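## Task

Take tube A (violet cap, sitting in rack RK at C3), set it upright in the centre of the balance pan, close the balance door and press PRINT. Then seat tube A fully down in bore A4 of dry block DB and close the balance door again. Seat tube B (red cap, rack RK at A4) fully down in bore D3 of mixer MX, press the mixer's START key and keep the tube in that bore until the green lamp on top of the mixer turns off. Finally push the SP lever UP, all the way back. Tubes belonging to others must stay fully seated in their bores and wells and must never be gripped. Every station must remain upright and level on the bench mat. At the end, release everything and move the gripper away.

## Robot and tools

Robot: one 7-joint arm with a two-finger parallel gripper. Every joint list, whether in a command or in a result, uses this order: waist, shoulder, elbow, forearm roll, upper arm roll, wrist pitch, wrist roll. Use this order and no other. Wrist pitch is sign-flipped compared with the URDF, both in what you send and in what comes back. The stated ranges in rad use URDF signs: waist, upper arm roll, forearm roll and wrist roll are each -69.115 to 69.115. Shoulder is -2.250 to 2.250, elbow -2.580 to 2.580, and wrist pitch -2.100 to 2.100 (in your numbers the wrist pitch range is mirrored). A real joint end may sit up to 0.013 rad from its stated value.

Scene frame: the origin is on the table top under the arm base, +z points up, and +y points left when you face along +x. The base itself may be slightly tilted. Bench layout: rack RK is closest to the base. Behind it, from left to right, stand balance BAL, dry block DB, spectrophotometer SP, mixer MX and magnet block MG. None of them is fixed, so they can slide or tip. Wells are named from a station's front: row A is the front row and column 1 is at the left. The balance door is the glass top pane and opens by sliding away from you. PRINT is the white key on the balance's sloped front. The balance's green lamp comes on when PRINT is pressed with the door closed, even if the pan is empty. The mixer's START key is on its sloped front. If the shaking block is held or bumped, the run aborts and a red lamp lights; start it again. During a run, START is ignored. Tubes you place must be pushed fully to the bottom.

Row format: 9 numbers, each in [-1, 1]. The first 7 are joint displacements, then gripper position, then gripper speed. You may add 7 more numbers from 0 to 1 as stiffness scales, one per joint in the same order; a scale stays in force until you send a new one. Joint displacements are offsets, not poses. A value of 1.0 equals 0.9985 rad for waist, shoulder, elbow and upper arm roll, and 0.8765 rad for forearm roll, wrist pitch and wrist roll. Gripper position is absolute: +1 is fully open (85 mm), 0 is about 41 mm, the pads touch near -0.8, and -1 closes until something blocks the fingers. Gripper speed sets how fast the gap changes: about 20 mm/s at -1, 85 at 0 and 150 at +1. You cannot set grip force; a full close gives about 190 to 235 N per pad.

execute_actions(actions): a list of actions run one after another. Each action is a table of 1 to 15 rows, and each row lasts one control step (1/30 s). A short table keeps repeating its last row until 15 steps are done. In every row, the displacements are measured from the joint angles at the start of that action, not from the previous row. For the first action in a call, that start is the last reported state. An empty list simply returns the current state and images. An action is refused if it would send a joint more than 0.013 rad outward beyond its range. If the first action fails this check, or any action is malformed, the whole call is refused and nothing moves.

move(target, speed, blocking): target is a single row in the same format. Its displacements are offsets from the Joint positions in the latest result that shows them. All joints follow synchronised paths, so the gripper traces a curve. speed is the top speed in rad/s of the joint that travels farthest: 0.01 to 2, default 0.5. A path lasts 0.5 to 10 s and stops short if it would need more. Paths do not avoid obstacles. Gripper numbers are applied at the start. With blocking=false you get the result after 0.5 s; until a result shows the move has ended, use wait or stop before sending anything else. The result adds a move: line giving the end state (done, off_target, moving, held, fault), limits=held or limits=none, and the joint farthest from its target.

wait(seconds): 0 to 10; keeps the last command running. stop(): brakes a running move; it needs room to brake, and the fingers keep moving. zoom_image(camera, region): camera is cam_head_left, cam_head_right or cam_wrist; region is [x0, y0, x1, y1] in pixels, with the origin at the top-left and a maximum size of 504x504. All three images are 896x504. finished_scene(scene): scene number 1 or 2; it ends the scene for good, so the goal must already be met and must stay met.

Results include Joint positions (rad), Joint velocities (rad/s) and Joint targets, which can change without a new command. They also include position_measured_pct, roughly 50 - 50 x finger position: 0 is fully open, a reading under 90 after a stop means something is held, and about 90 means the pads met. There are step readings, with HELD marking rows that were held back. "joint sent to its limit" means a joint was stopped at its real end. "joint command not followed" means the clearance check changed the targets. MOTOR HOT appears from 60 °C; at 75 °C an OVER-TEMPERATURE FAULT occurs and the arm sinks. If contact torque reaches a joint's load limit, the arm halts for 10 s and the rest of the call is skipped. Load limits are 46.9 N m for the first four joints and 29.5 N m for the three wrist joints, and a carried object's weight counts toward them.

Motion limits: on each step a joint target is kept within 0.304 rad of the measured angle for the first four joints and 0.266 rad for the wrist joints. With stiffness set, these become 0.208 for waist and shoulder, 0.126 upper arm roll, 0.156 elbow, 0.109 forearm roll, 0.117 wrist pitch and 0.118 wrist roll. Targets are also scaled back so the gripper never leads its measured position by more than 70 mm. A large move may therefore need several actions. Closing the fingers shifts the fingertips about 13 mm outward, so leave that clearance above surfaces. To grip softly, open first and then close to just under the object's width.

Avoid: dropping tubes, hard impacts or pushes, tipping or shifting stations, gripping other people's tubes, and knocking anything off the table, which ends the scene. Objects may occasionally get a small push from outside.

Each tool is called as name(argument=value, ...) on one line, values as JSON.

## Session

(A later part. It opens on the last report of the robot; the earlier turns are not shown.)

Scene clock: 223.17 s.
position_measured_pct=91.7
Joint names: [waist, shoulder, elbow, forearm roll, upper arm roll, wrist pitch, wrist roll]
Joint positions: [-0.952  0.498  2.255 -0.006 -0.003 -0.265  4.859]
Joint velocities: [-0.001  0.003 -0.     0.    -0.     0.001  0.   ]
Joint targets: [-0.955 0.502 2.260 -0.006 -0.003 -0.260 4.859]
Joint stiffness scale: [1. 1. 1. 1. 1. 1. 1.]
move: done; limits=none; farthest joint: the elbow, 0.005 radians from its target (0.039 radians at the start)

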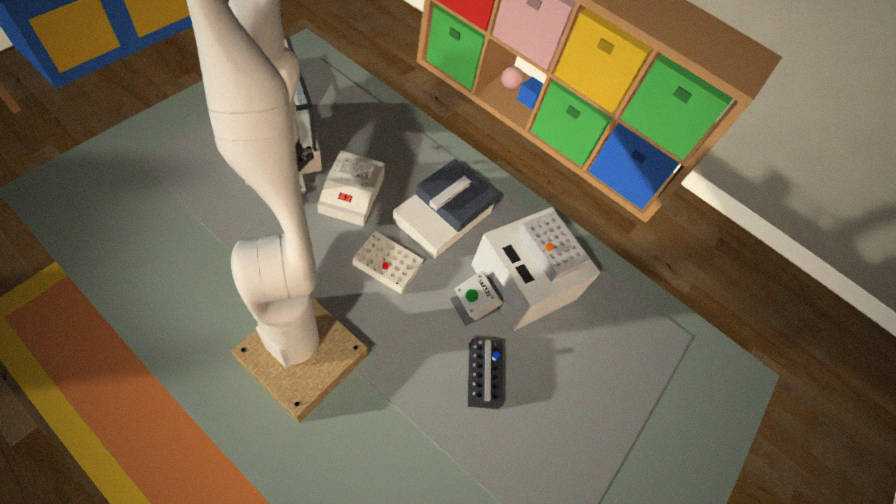

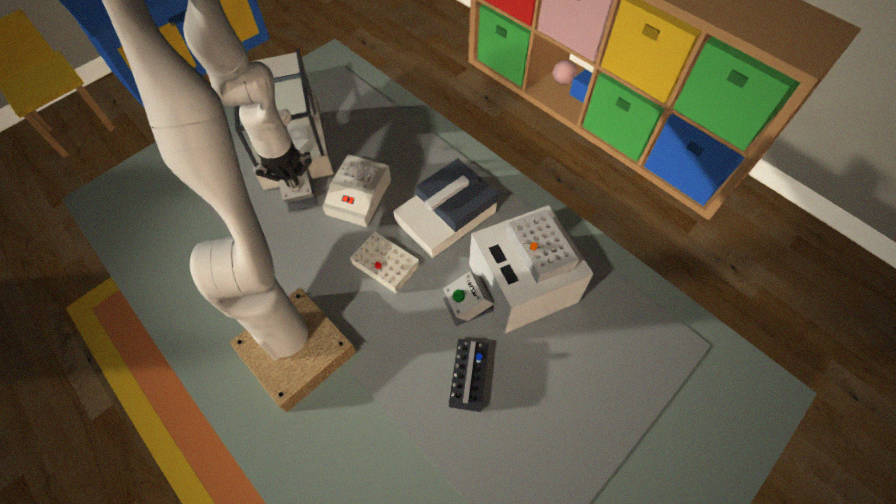

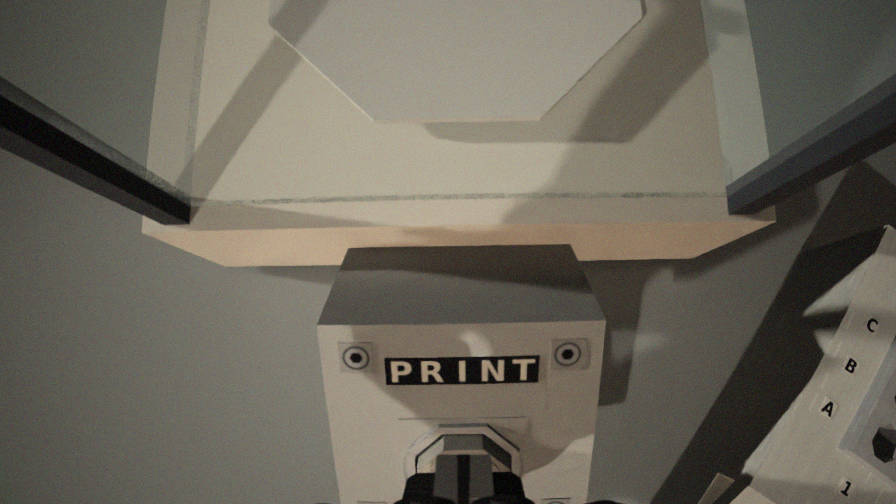

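move(target=[0,0.03,0,0,0,0.036,0,-1,0], speed=0.05)

Scene clock: 226.47 s.
position_measured_pct=91.7
Joint names: [waist, shoulder, elbow, forearm roll, upper arm roll, wrist pitch, wrist roll]
Joint positions: [-0.952  0.517  2.255 -0.006 -0.003 -0.244  4.859]
Joint velocities: [ 0.     0.    -0.001 -0.     0.    -0.001 -0.   ]
Joint targets: [-0.952 0.528 2.255 -0.006 -0.003 -0.234 4.859]
Joint stiffness scale: [1. 1. 1. 1. 1. 1. 1.]
move: off_target; limits=none; farthest joint: the shoulder, 0.011 radians from its target (0.030 radians at the start)

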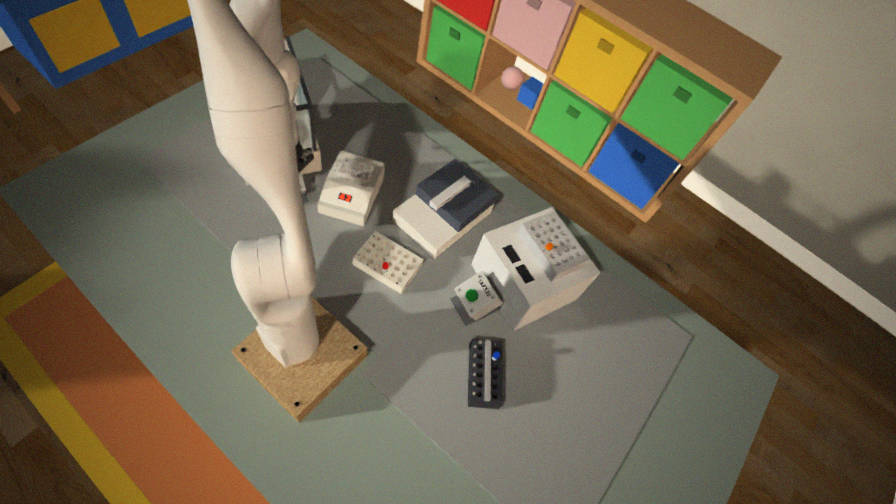

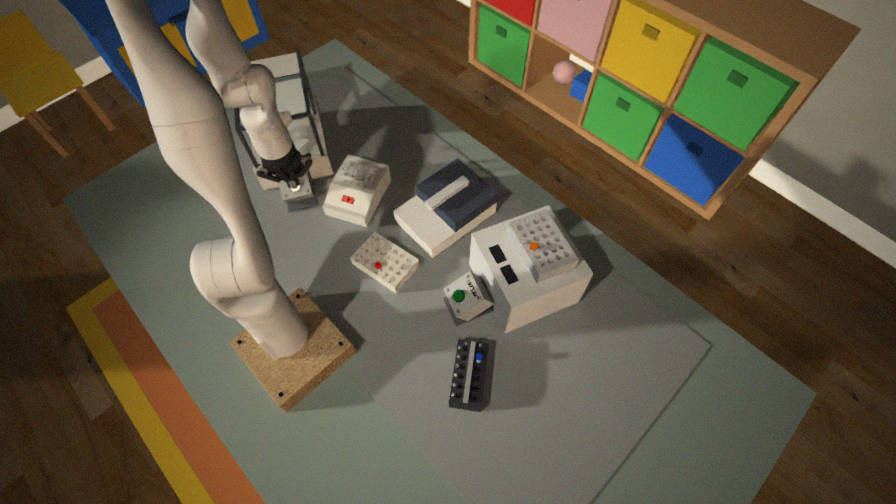

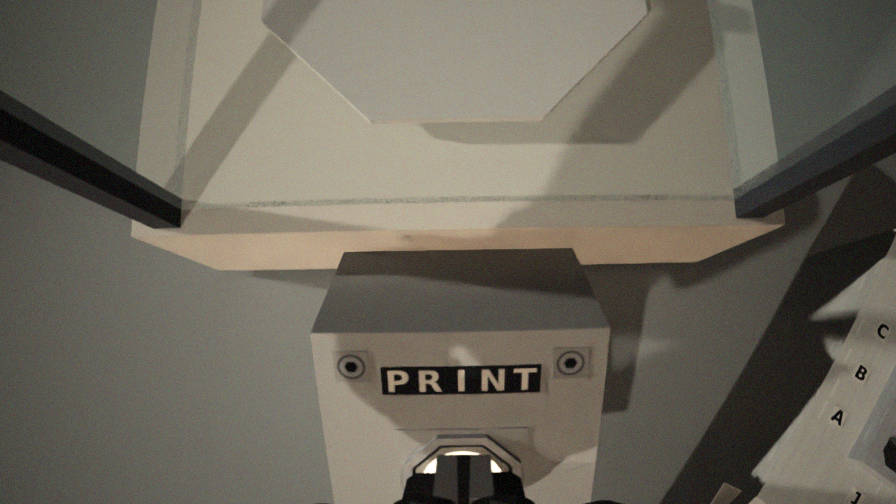

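move(target=[0,-0.168,-0.036,0,0,-0.238,0,-0.6,0], speed=0.3)

move(target=[0,-0.062,-0.347,0,0,-0.6,0,-0.6,0], speed=0.4)

move(target=[-0.018,0.173,-0.268,0,0,-0.11,0,-0.6,0], speed=0.15)

Scene clock: 235.70 s.
position_measured_pct=80.2
Joint names: [waist, shoulder, elbow, forearm roll, upper arm roll, wrist pitch, wrist roll]
Joint positions: [-0.952  0.352  2.224 -0.006 -0.003 -0.447  4.859]
Joint velocities: [-0.002 -0.003 -0.    -0.001 -0.     0.     0.   ]
Joint targets: [-0.952 0.350 2.219 -0.006 -0.003 -0.453 4.859]
Joint stiffness scale: [1. 1. 1. 1. 1. 1. 1.]
move: done; limits=none; farthest joint: the elbow, 0.005 radians from its target (0.036 radians at the start)

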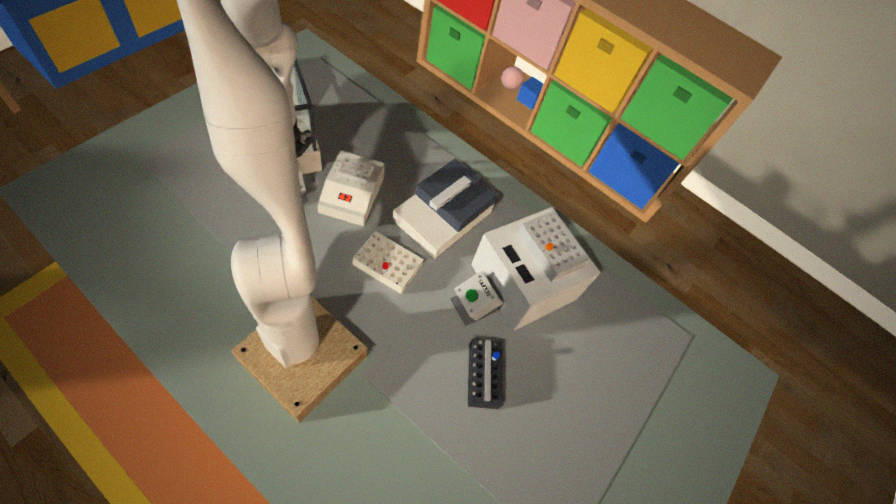

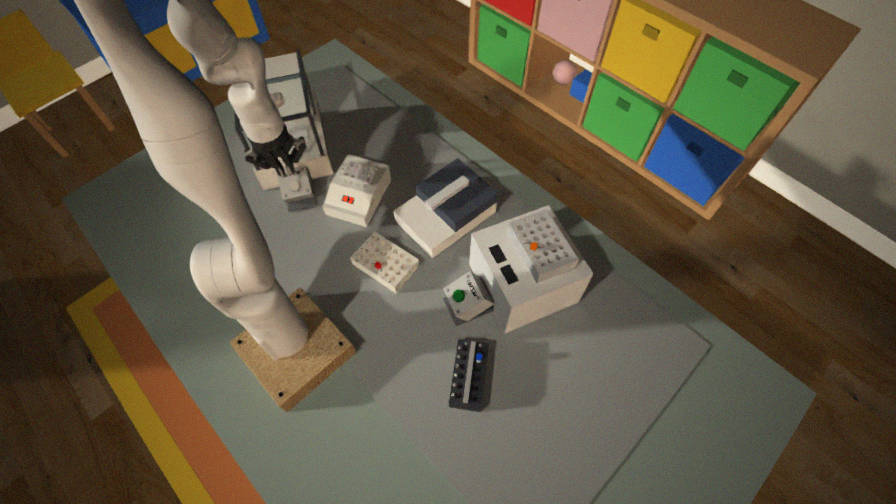

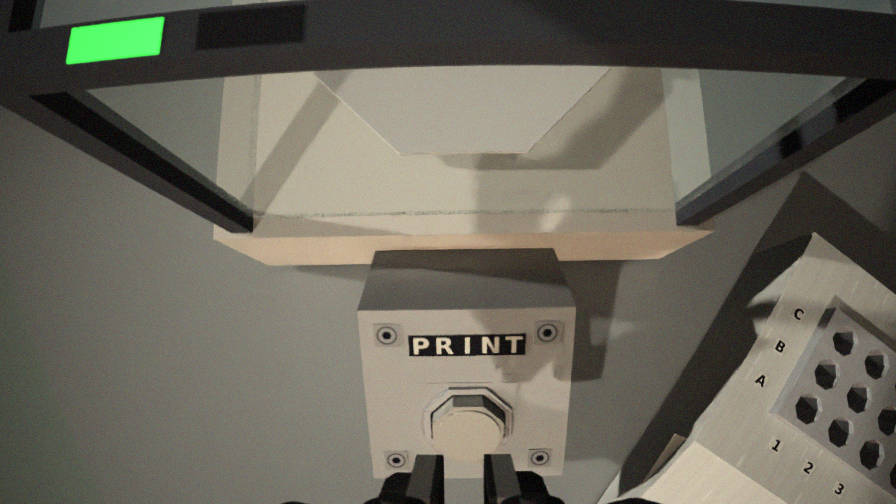

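Scene clock: 237.47 s.
position_measured_pct=80.2
Joint names: [waist, shoulder, elbow, forearm roll, upper arm roll, wrist pitch, wrist roll]
Joint positions: [-0.952  0.292  1.883 -0.006 -0.003 -0.968  4.859]
Joint velocities: [-0.001 -0.002 -0.001  0.     0.001  0.     0.001]
Joint targets: [-0.952 0.290 1.878 -0.006 -0.003 -0.973 4.859]
Joint stiffness scale: [1. 1. 1. 1. 1. 1. 1.]
move: done; limits=none; farthest joint: the elbow, 0.005 radians from its target (0.347 radians at the start)

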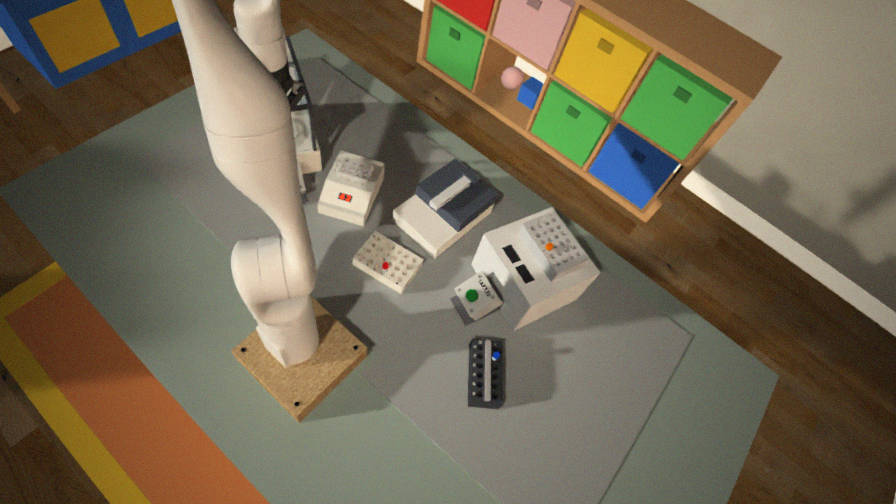

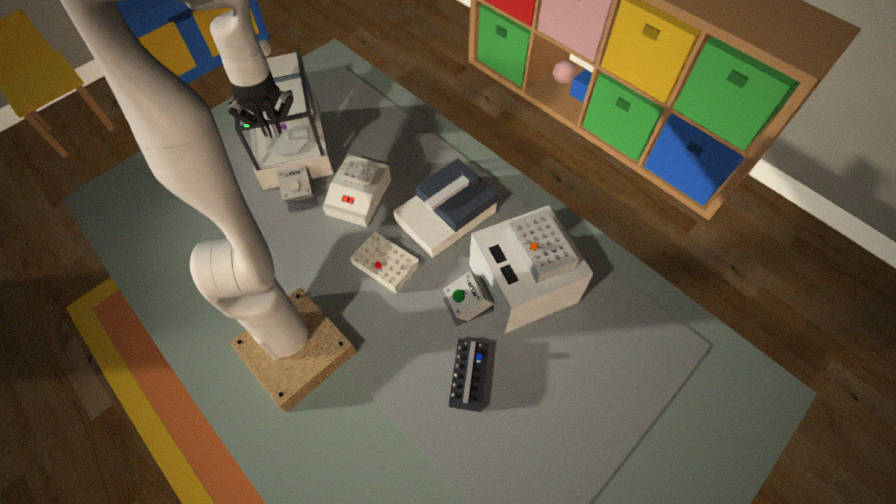

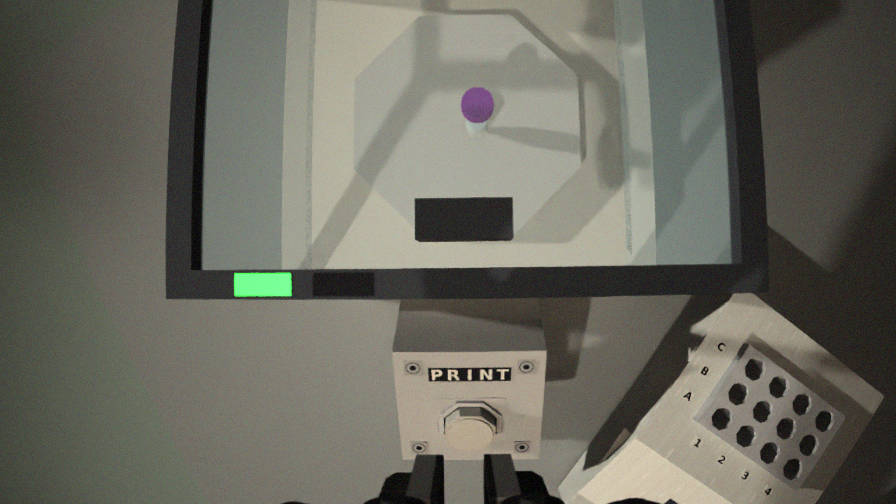

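Scene clock: 239.70 s.
position_measured_pct=80.2
Joint names: [waist, shoulder, elbow, forearm roll, upper arm roll, wrist pitch, wrist roll]
Joint positions: [-0.967  0.463  1.621 -0.006 -0.003 -1.06   4.859]
Joint velocities: [-0.001  0.002 -0.001  0.001  0.001 -0.     0.   ]
Joint targets: [-0.970 0.465 1.615 -0.006 -0.003 -1.064 4.859]
Joint stiffness scale: [1. 1. 1. 1. 1. 1. 1.]
move: done; limits=none; farthest joint: the elbow, 0.005 radians from its target (0.267 radians at the start)

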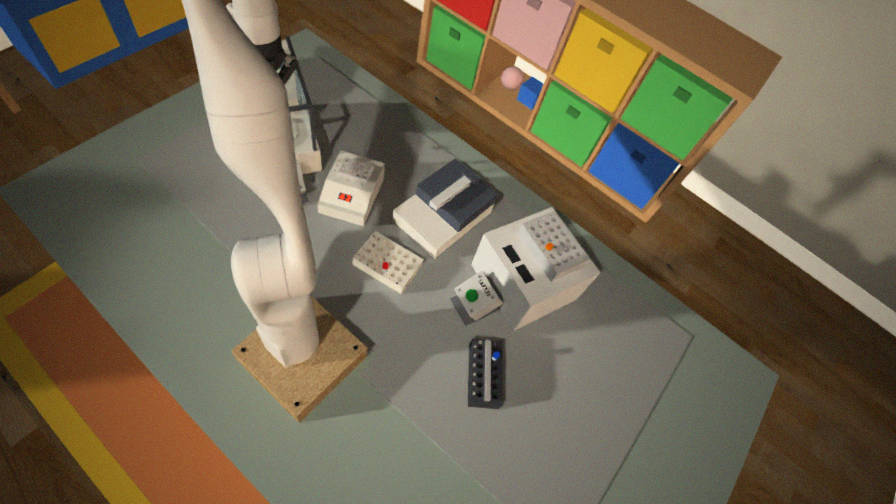

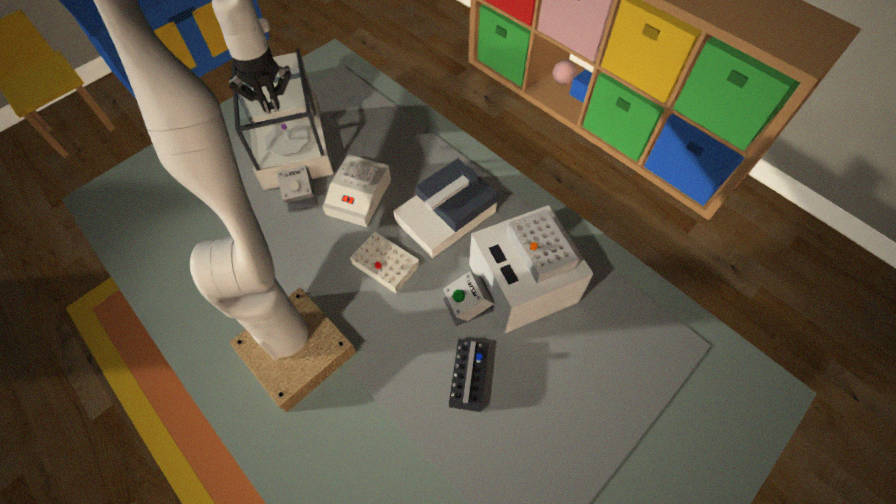

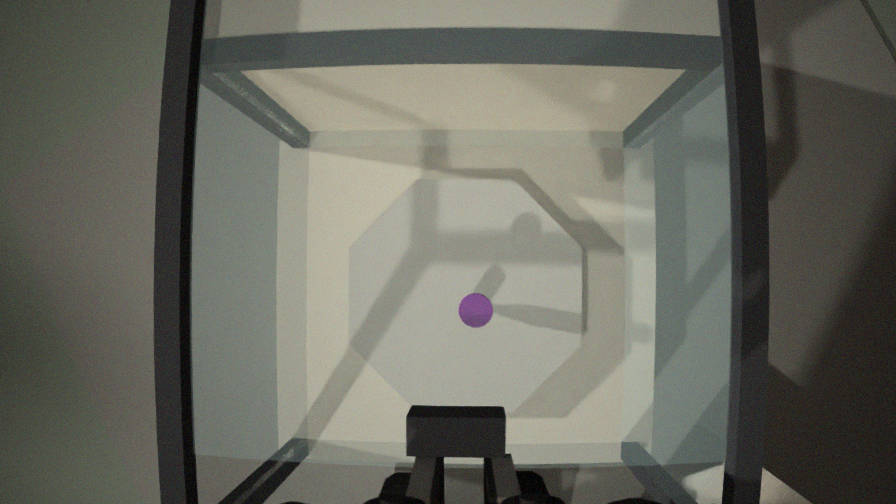

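move(target=[-0.026,0.191,-0.346,0,0,-0.176,0,-0.6,0], speed=0.2)

move(target=[0.02,-0.108,0.198,0,0,0.105,0,-0.3,0], speed=0.3)

move(target=[0,0.106,0.119,0,0,0.256,0,-0.3,0], speed=0.2)

Scene clock: 247.13 s.
position_measured_pct=80.2
Joint names: [waist, shoulder, elbow, forearm roll, upper arm roll, wrist pitch, wrist roll]
Joint positions: [-0.991  0.651  1.281 -0.006 -0.003 -1.211  4.859]
Joint velocities: [-0.001  0.003 -0.001  0.001 -0.    -0.001  0.   ]
Joint targets: [-0.993 0.653 1.275 -0.006 -0.003 -1.215 4.859]
Joint stiffness scale: [1. 1. 1. 1. 1. 1. 1.]
move: done; limits=none; farthest joint: the elbow, 0.005 radians from its target (0.345 radians at the start)

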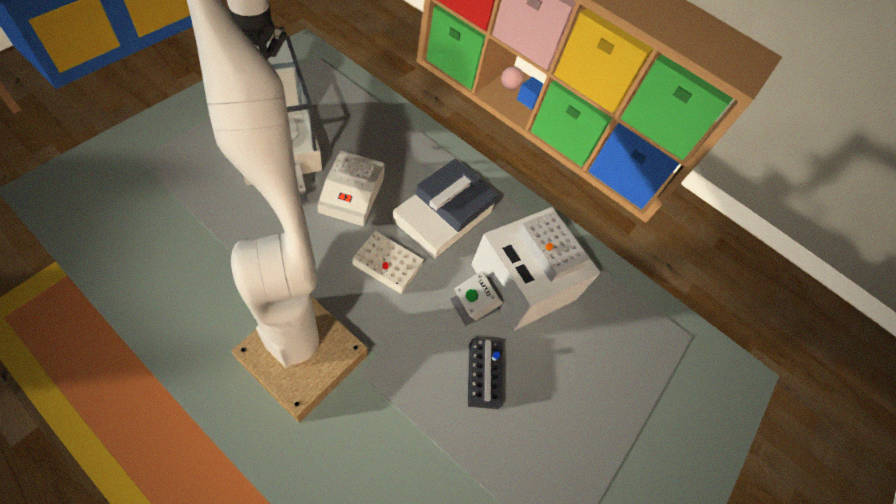

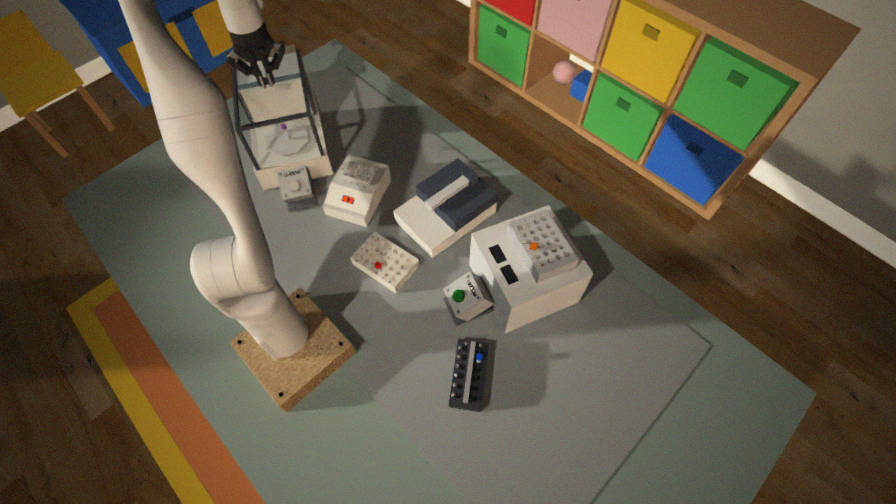

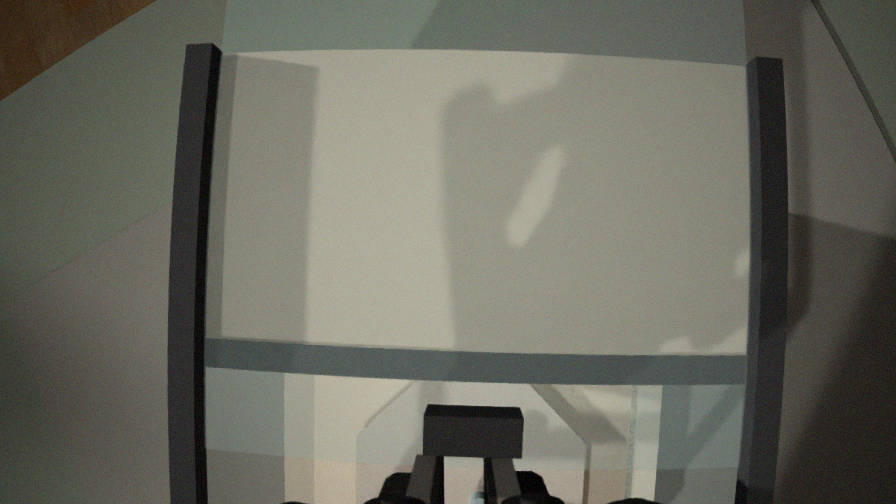

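Scene clock: 248.30 s.
position_measured_pct=65.1
Joint names: [waist, shoulder, elbow, forearm roll, upper arm roll, wrist pitch, wrist roll]
Joint positions: [-0.973  0.545  1.473 -0.006 -0.003 -1.124  4.859]
Joint velocities: [ 0.001 -0.003  0.     0.    -0.    -0.001 -0.   ]
Joint targets: [-0.971 0.543 1.478 -0.006 -0.003 -1.119 4.859]
Joint stiffness scale: [1. 1. 1. 1. 1. 1. 1.]
move: done; limits=none; farthest joint: the elbow, 0.005 radians from its target (0.198 radians at the start)

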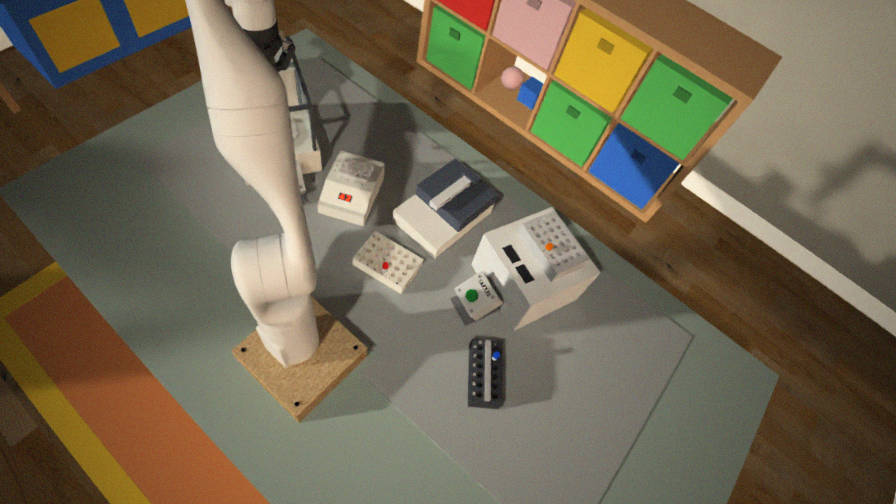

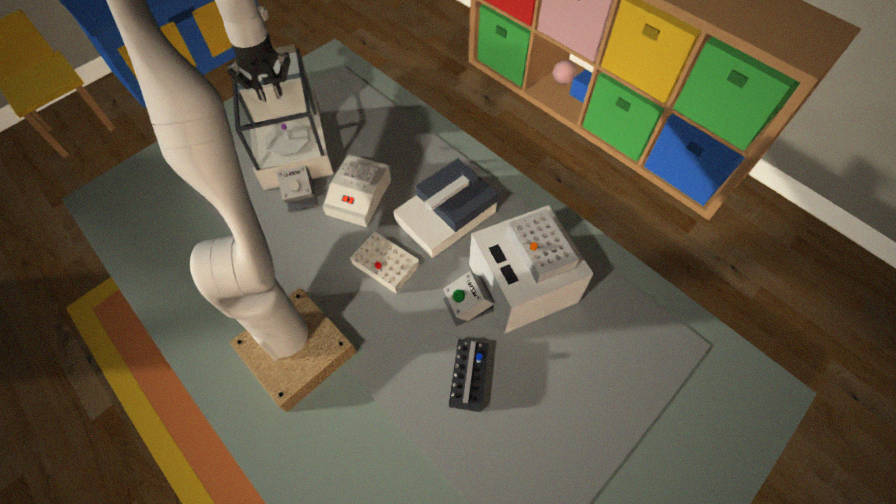

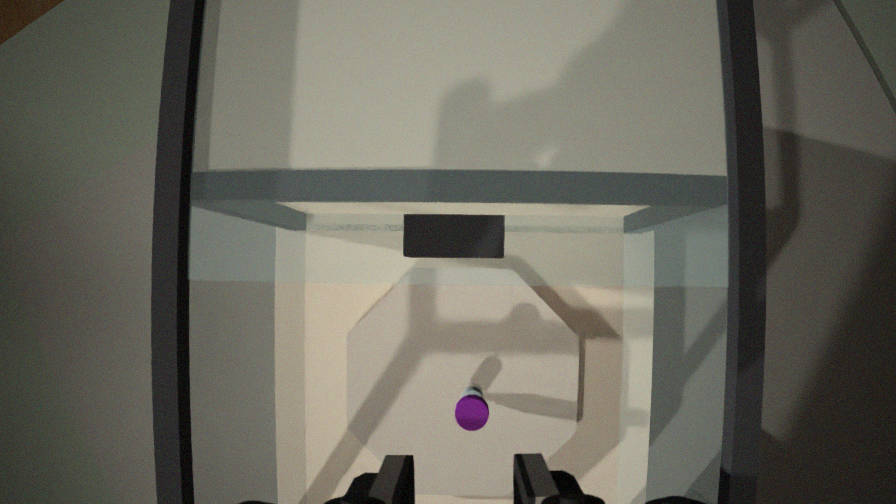

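Scene clock: 249.83 s.
position_measured_pct=65.1
Joint names: [waist, shoulder, elbow, forearm roll, upper arm roll, wrist pitch, wrist roll]
Joint positions: [-0.973  0.649  1.587 -0.006 -0.003 -0.905  4.859]
Joint velocities: [ 0.     0.002 -0.    -0.     0.001  0.001 -0.   ]
Joint targets: [-0.973 0.651 1.592 -0.006 -0.003 -0.900 4.859]
Joint stiffness scale: [1. 1. 1. 1. 1. 1. 1.]
move: done; limits=none; farthest joint: the elbow, 0.005 radians from its target (0.119 radians at the start)

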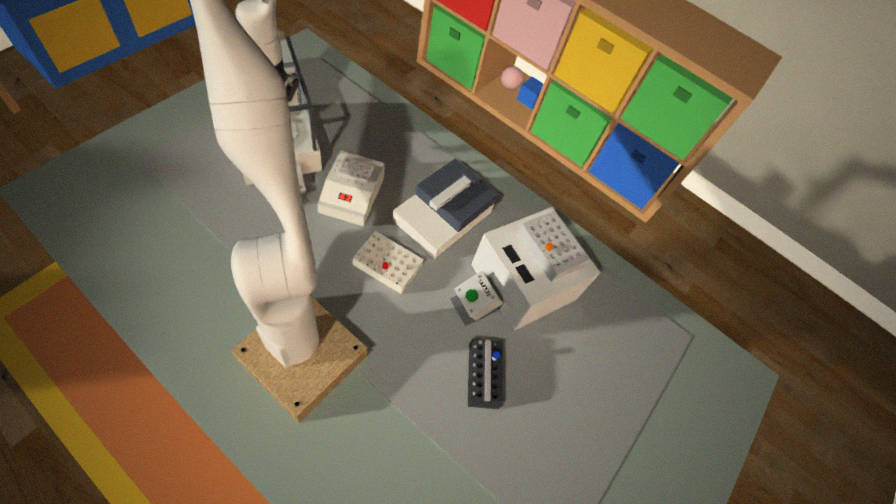

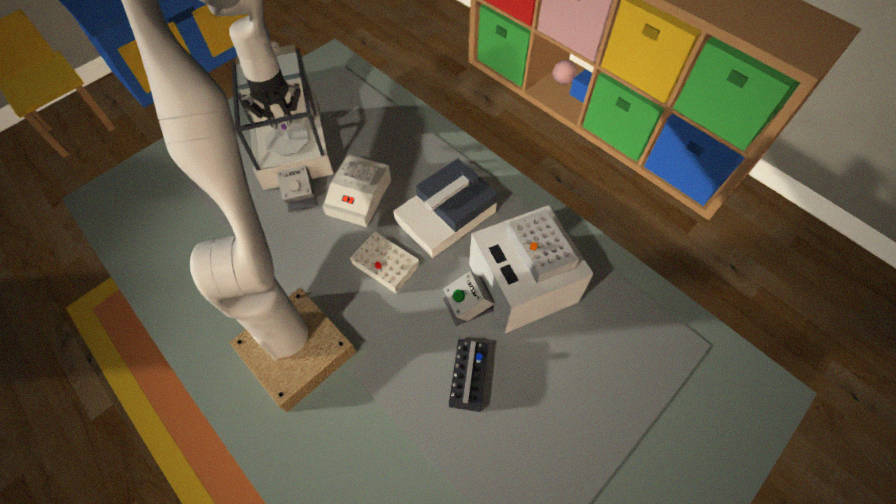

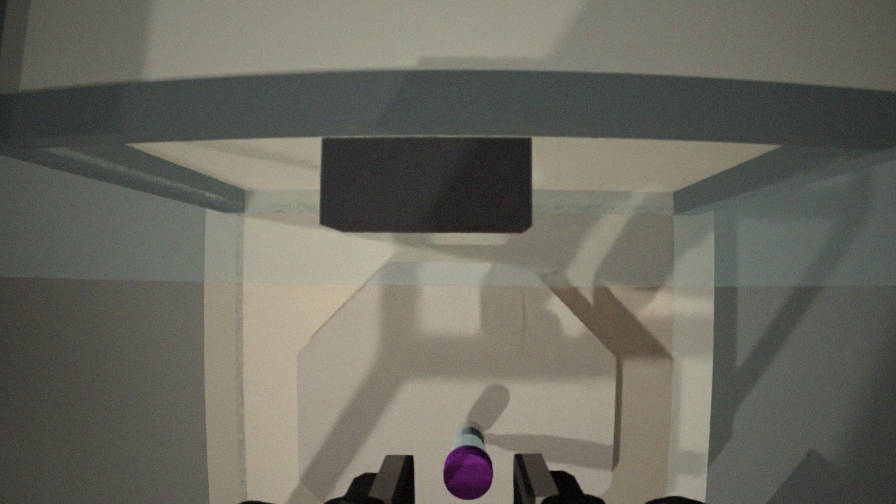

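move(target=[0,0.029,0.02,0,0,0.066,0,-0.3,0], speed=0.08)

move(target=[0,0,0,0,0,0,0,-0.66,-0.5])

move(target=[0,-0.186,-0.205,0,0,-0.455,0,-0.66,0], speed=0.25)

Scene clock: 255.77 s.
position_measured_pct=65.1
Joint names: [waist, shoulder, elbow, forearm roll, upper arm roll, wrist pitch, wrist roll]
Joint positions: [-0.973  0.675  1.602 -0.006 -0.003 -0.852  4.859]
Joint velocities: [-0.001  0.003  0.    -0.     0.    -0.     0.001]
Joint targets: [-0.973 0.678 1.607 -0.006 -0.003 -0.847 4.859]
Joint stiffness scale: [1. 1. 1. 1. 1. 1. 1.]
move: done; limits=none; farthest joint: the elbow, 0.005 radians from its target (0.020 radians at the start)

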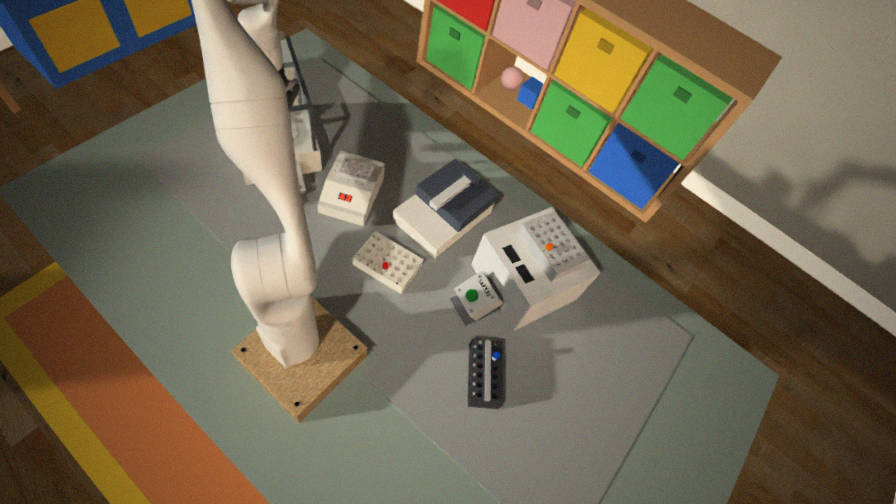

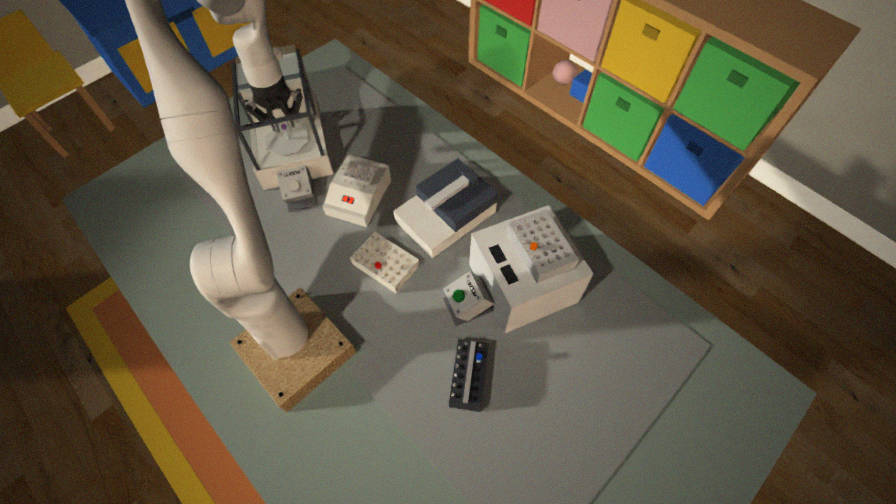

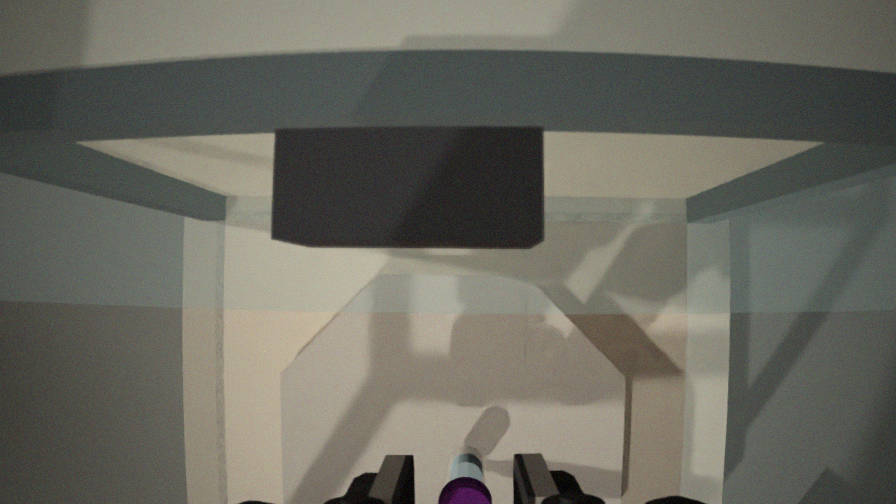

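Scene clock: 256.33 s.
position_measured_pct=80.6
Joint names: [waist, shoulder, elbow, forearm roll, upper arm roll, wrist pitch, wrist roll]
Joint positions: [-0.973  0.675  1.602 -0.006 -0.003 -0.852  4.859]
Joint velocities: [-0.001 -0.001  0.     0.    -0.    -0.    -0.   ]
Joint targets: [-0.973 0.675 1.602 -0.006 -0.003 -0.852 4.859]
Joint stiffness scale: [1. 1. 1. 1. 1. 1. 1.]
move: done; limits=none; farthest joint: the waist, 0.000 radians from its target (0.000 radians at the start)

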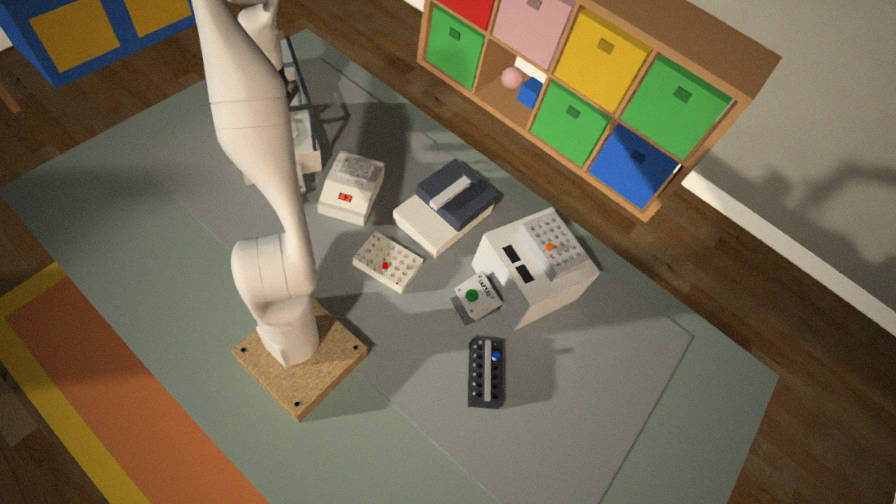

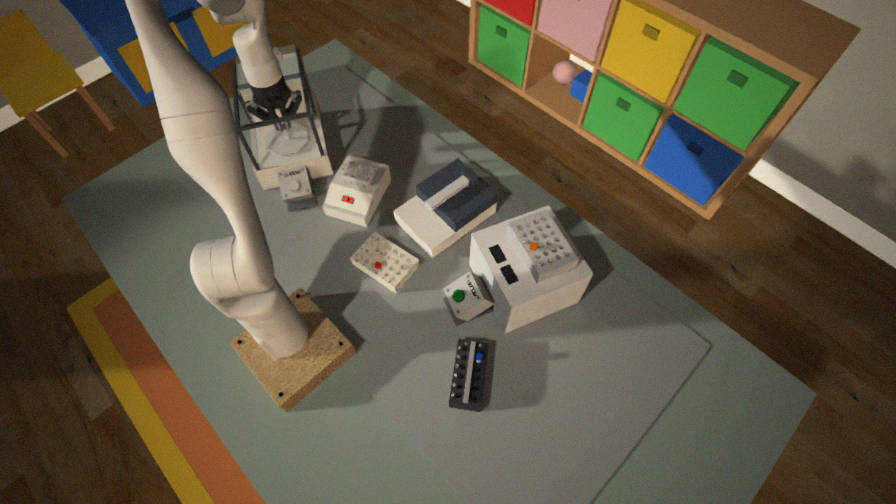

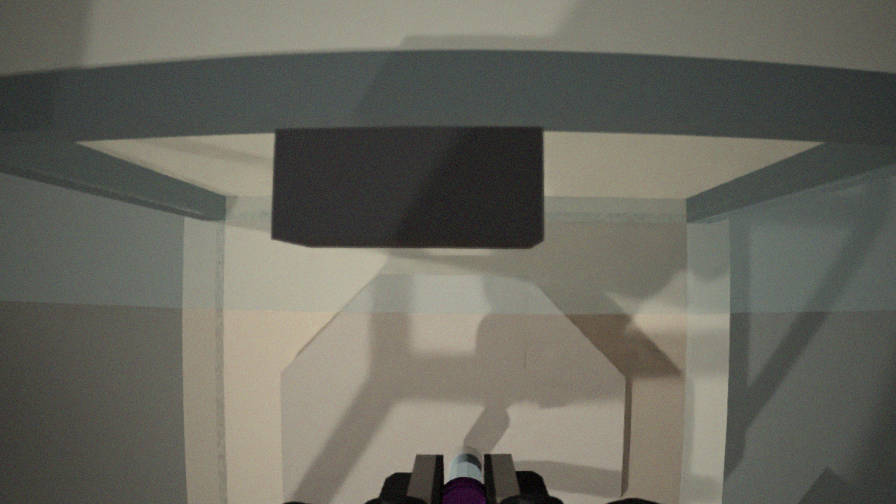

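Scene clock: 258.37 s.
position_measured_pct=80.6
Joint names: [waist, shoulder, elbow, forearm roll, upper arm roll, wrist pitch, wrist roll]
Joint positions: [-0.973  0.492  1.402 -0.006 -0.003 -1.246  4.859]
Joint velocities: [-0.    -0.002 -0.    -0.    -0.    -0.001  0.   ]
Joint targets: [-0.973 0.490 1.398 -0.006 -0.003 -1.251 4.859]
Joint stiffness scale: [1. 1. 1. 1. 1. 1. 1.]
move: done; limits=none; farthest joint: the elbow, 0.005 radians from its target (0.205 radians at the start)

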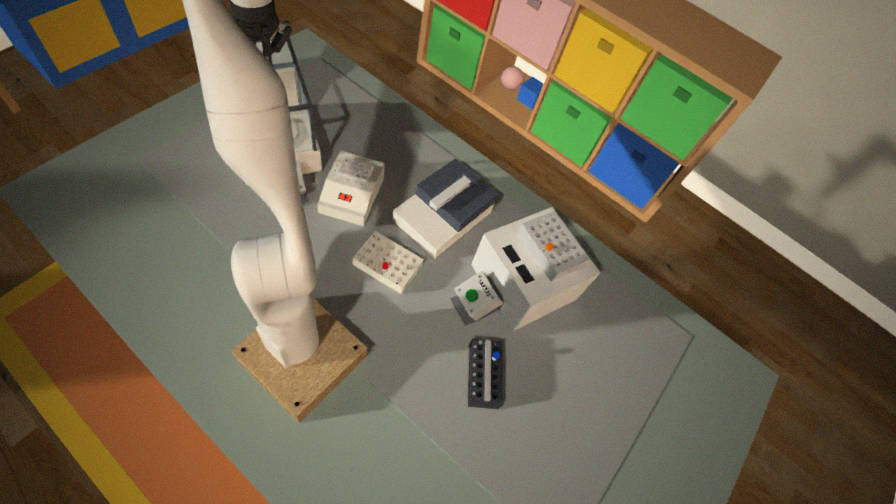

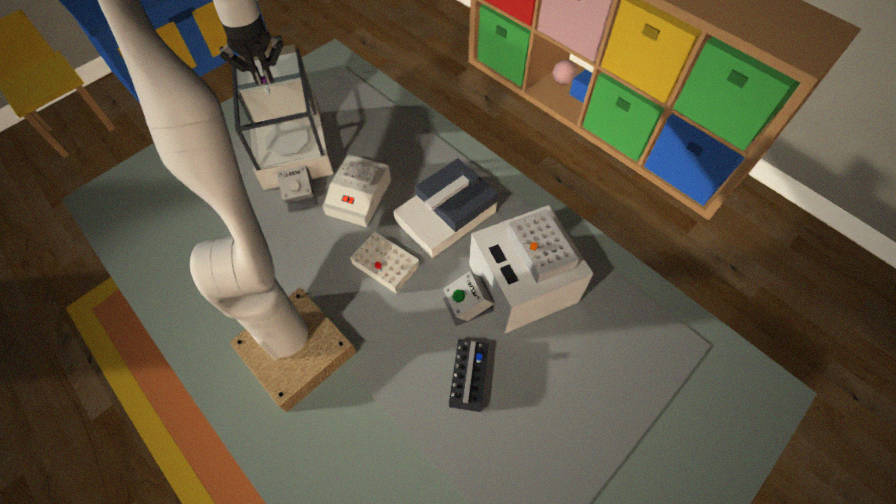

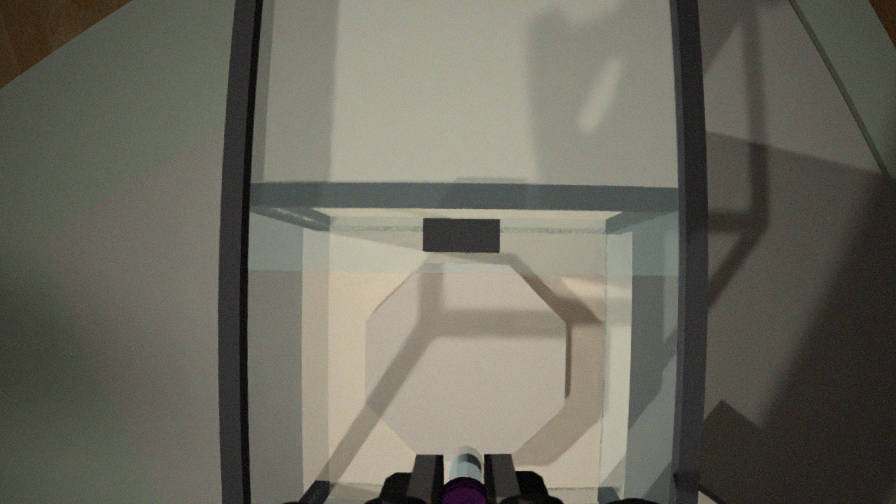

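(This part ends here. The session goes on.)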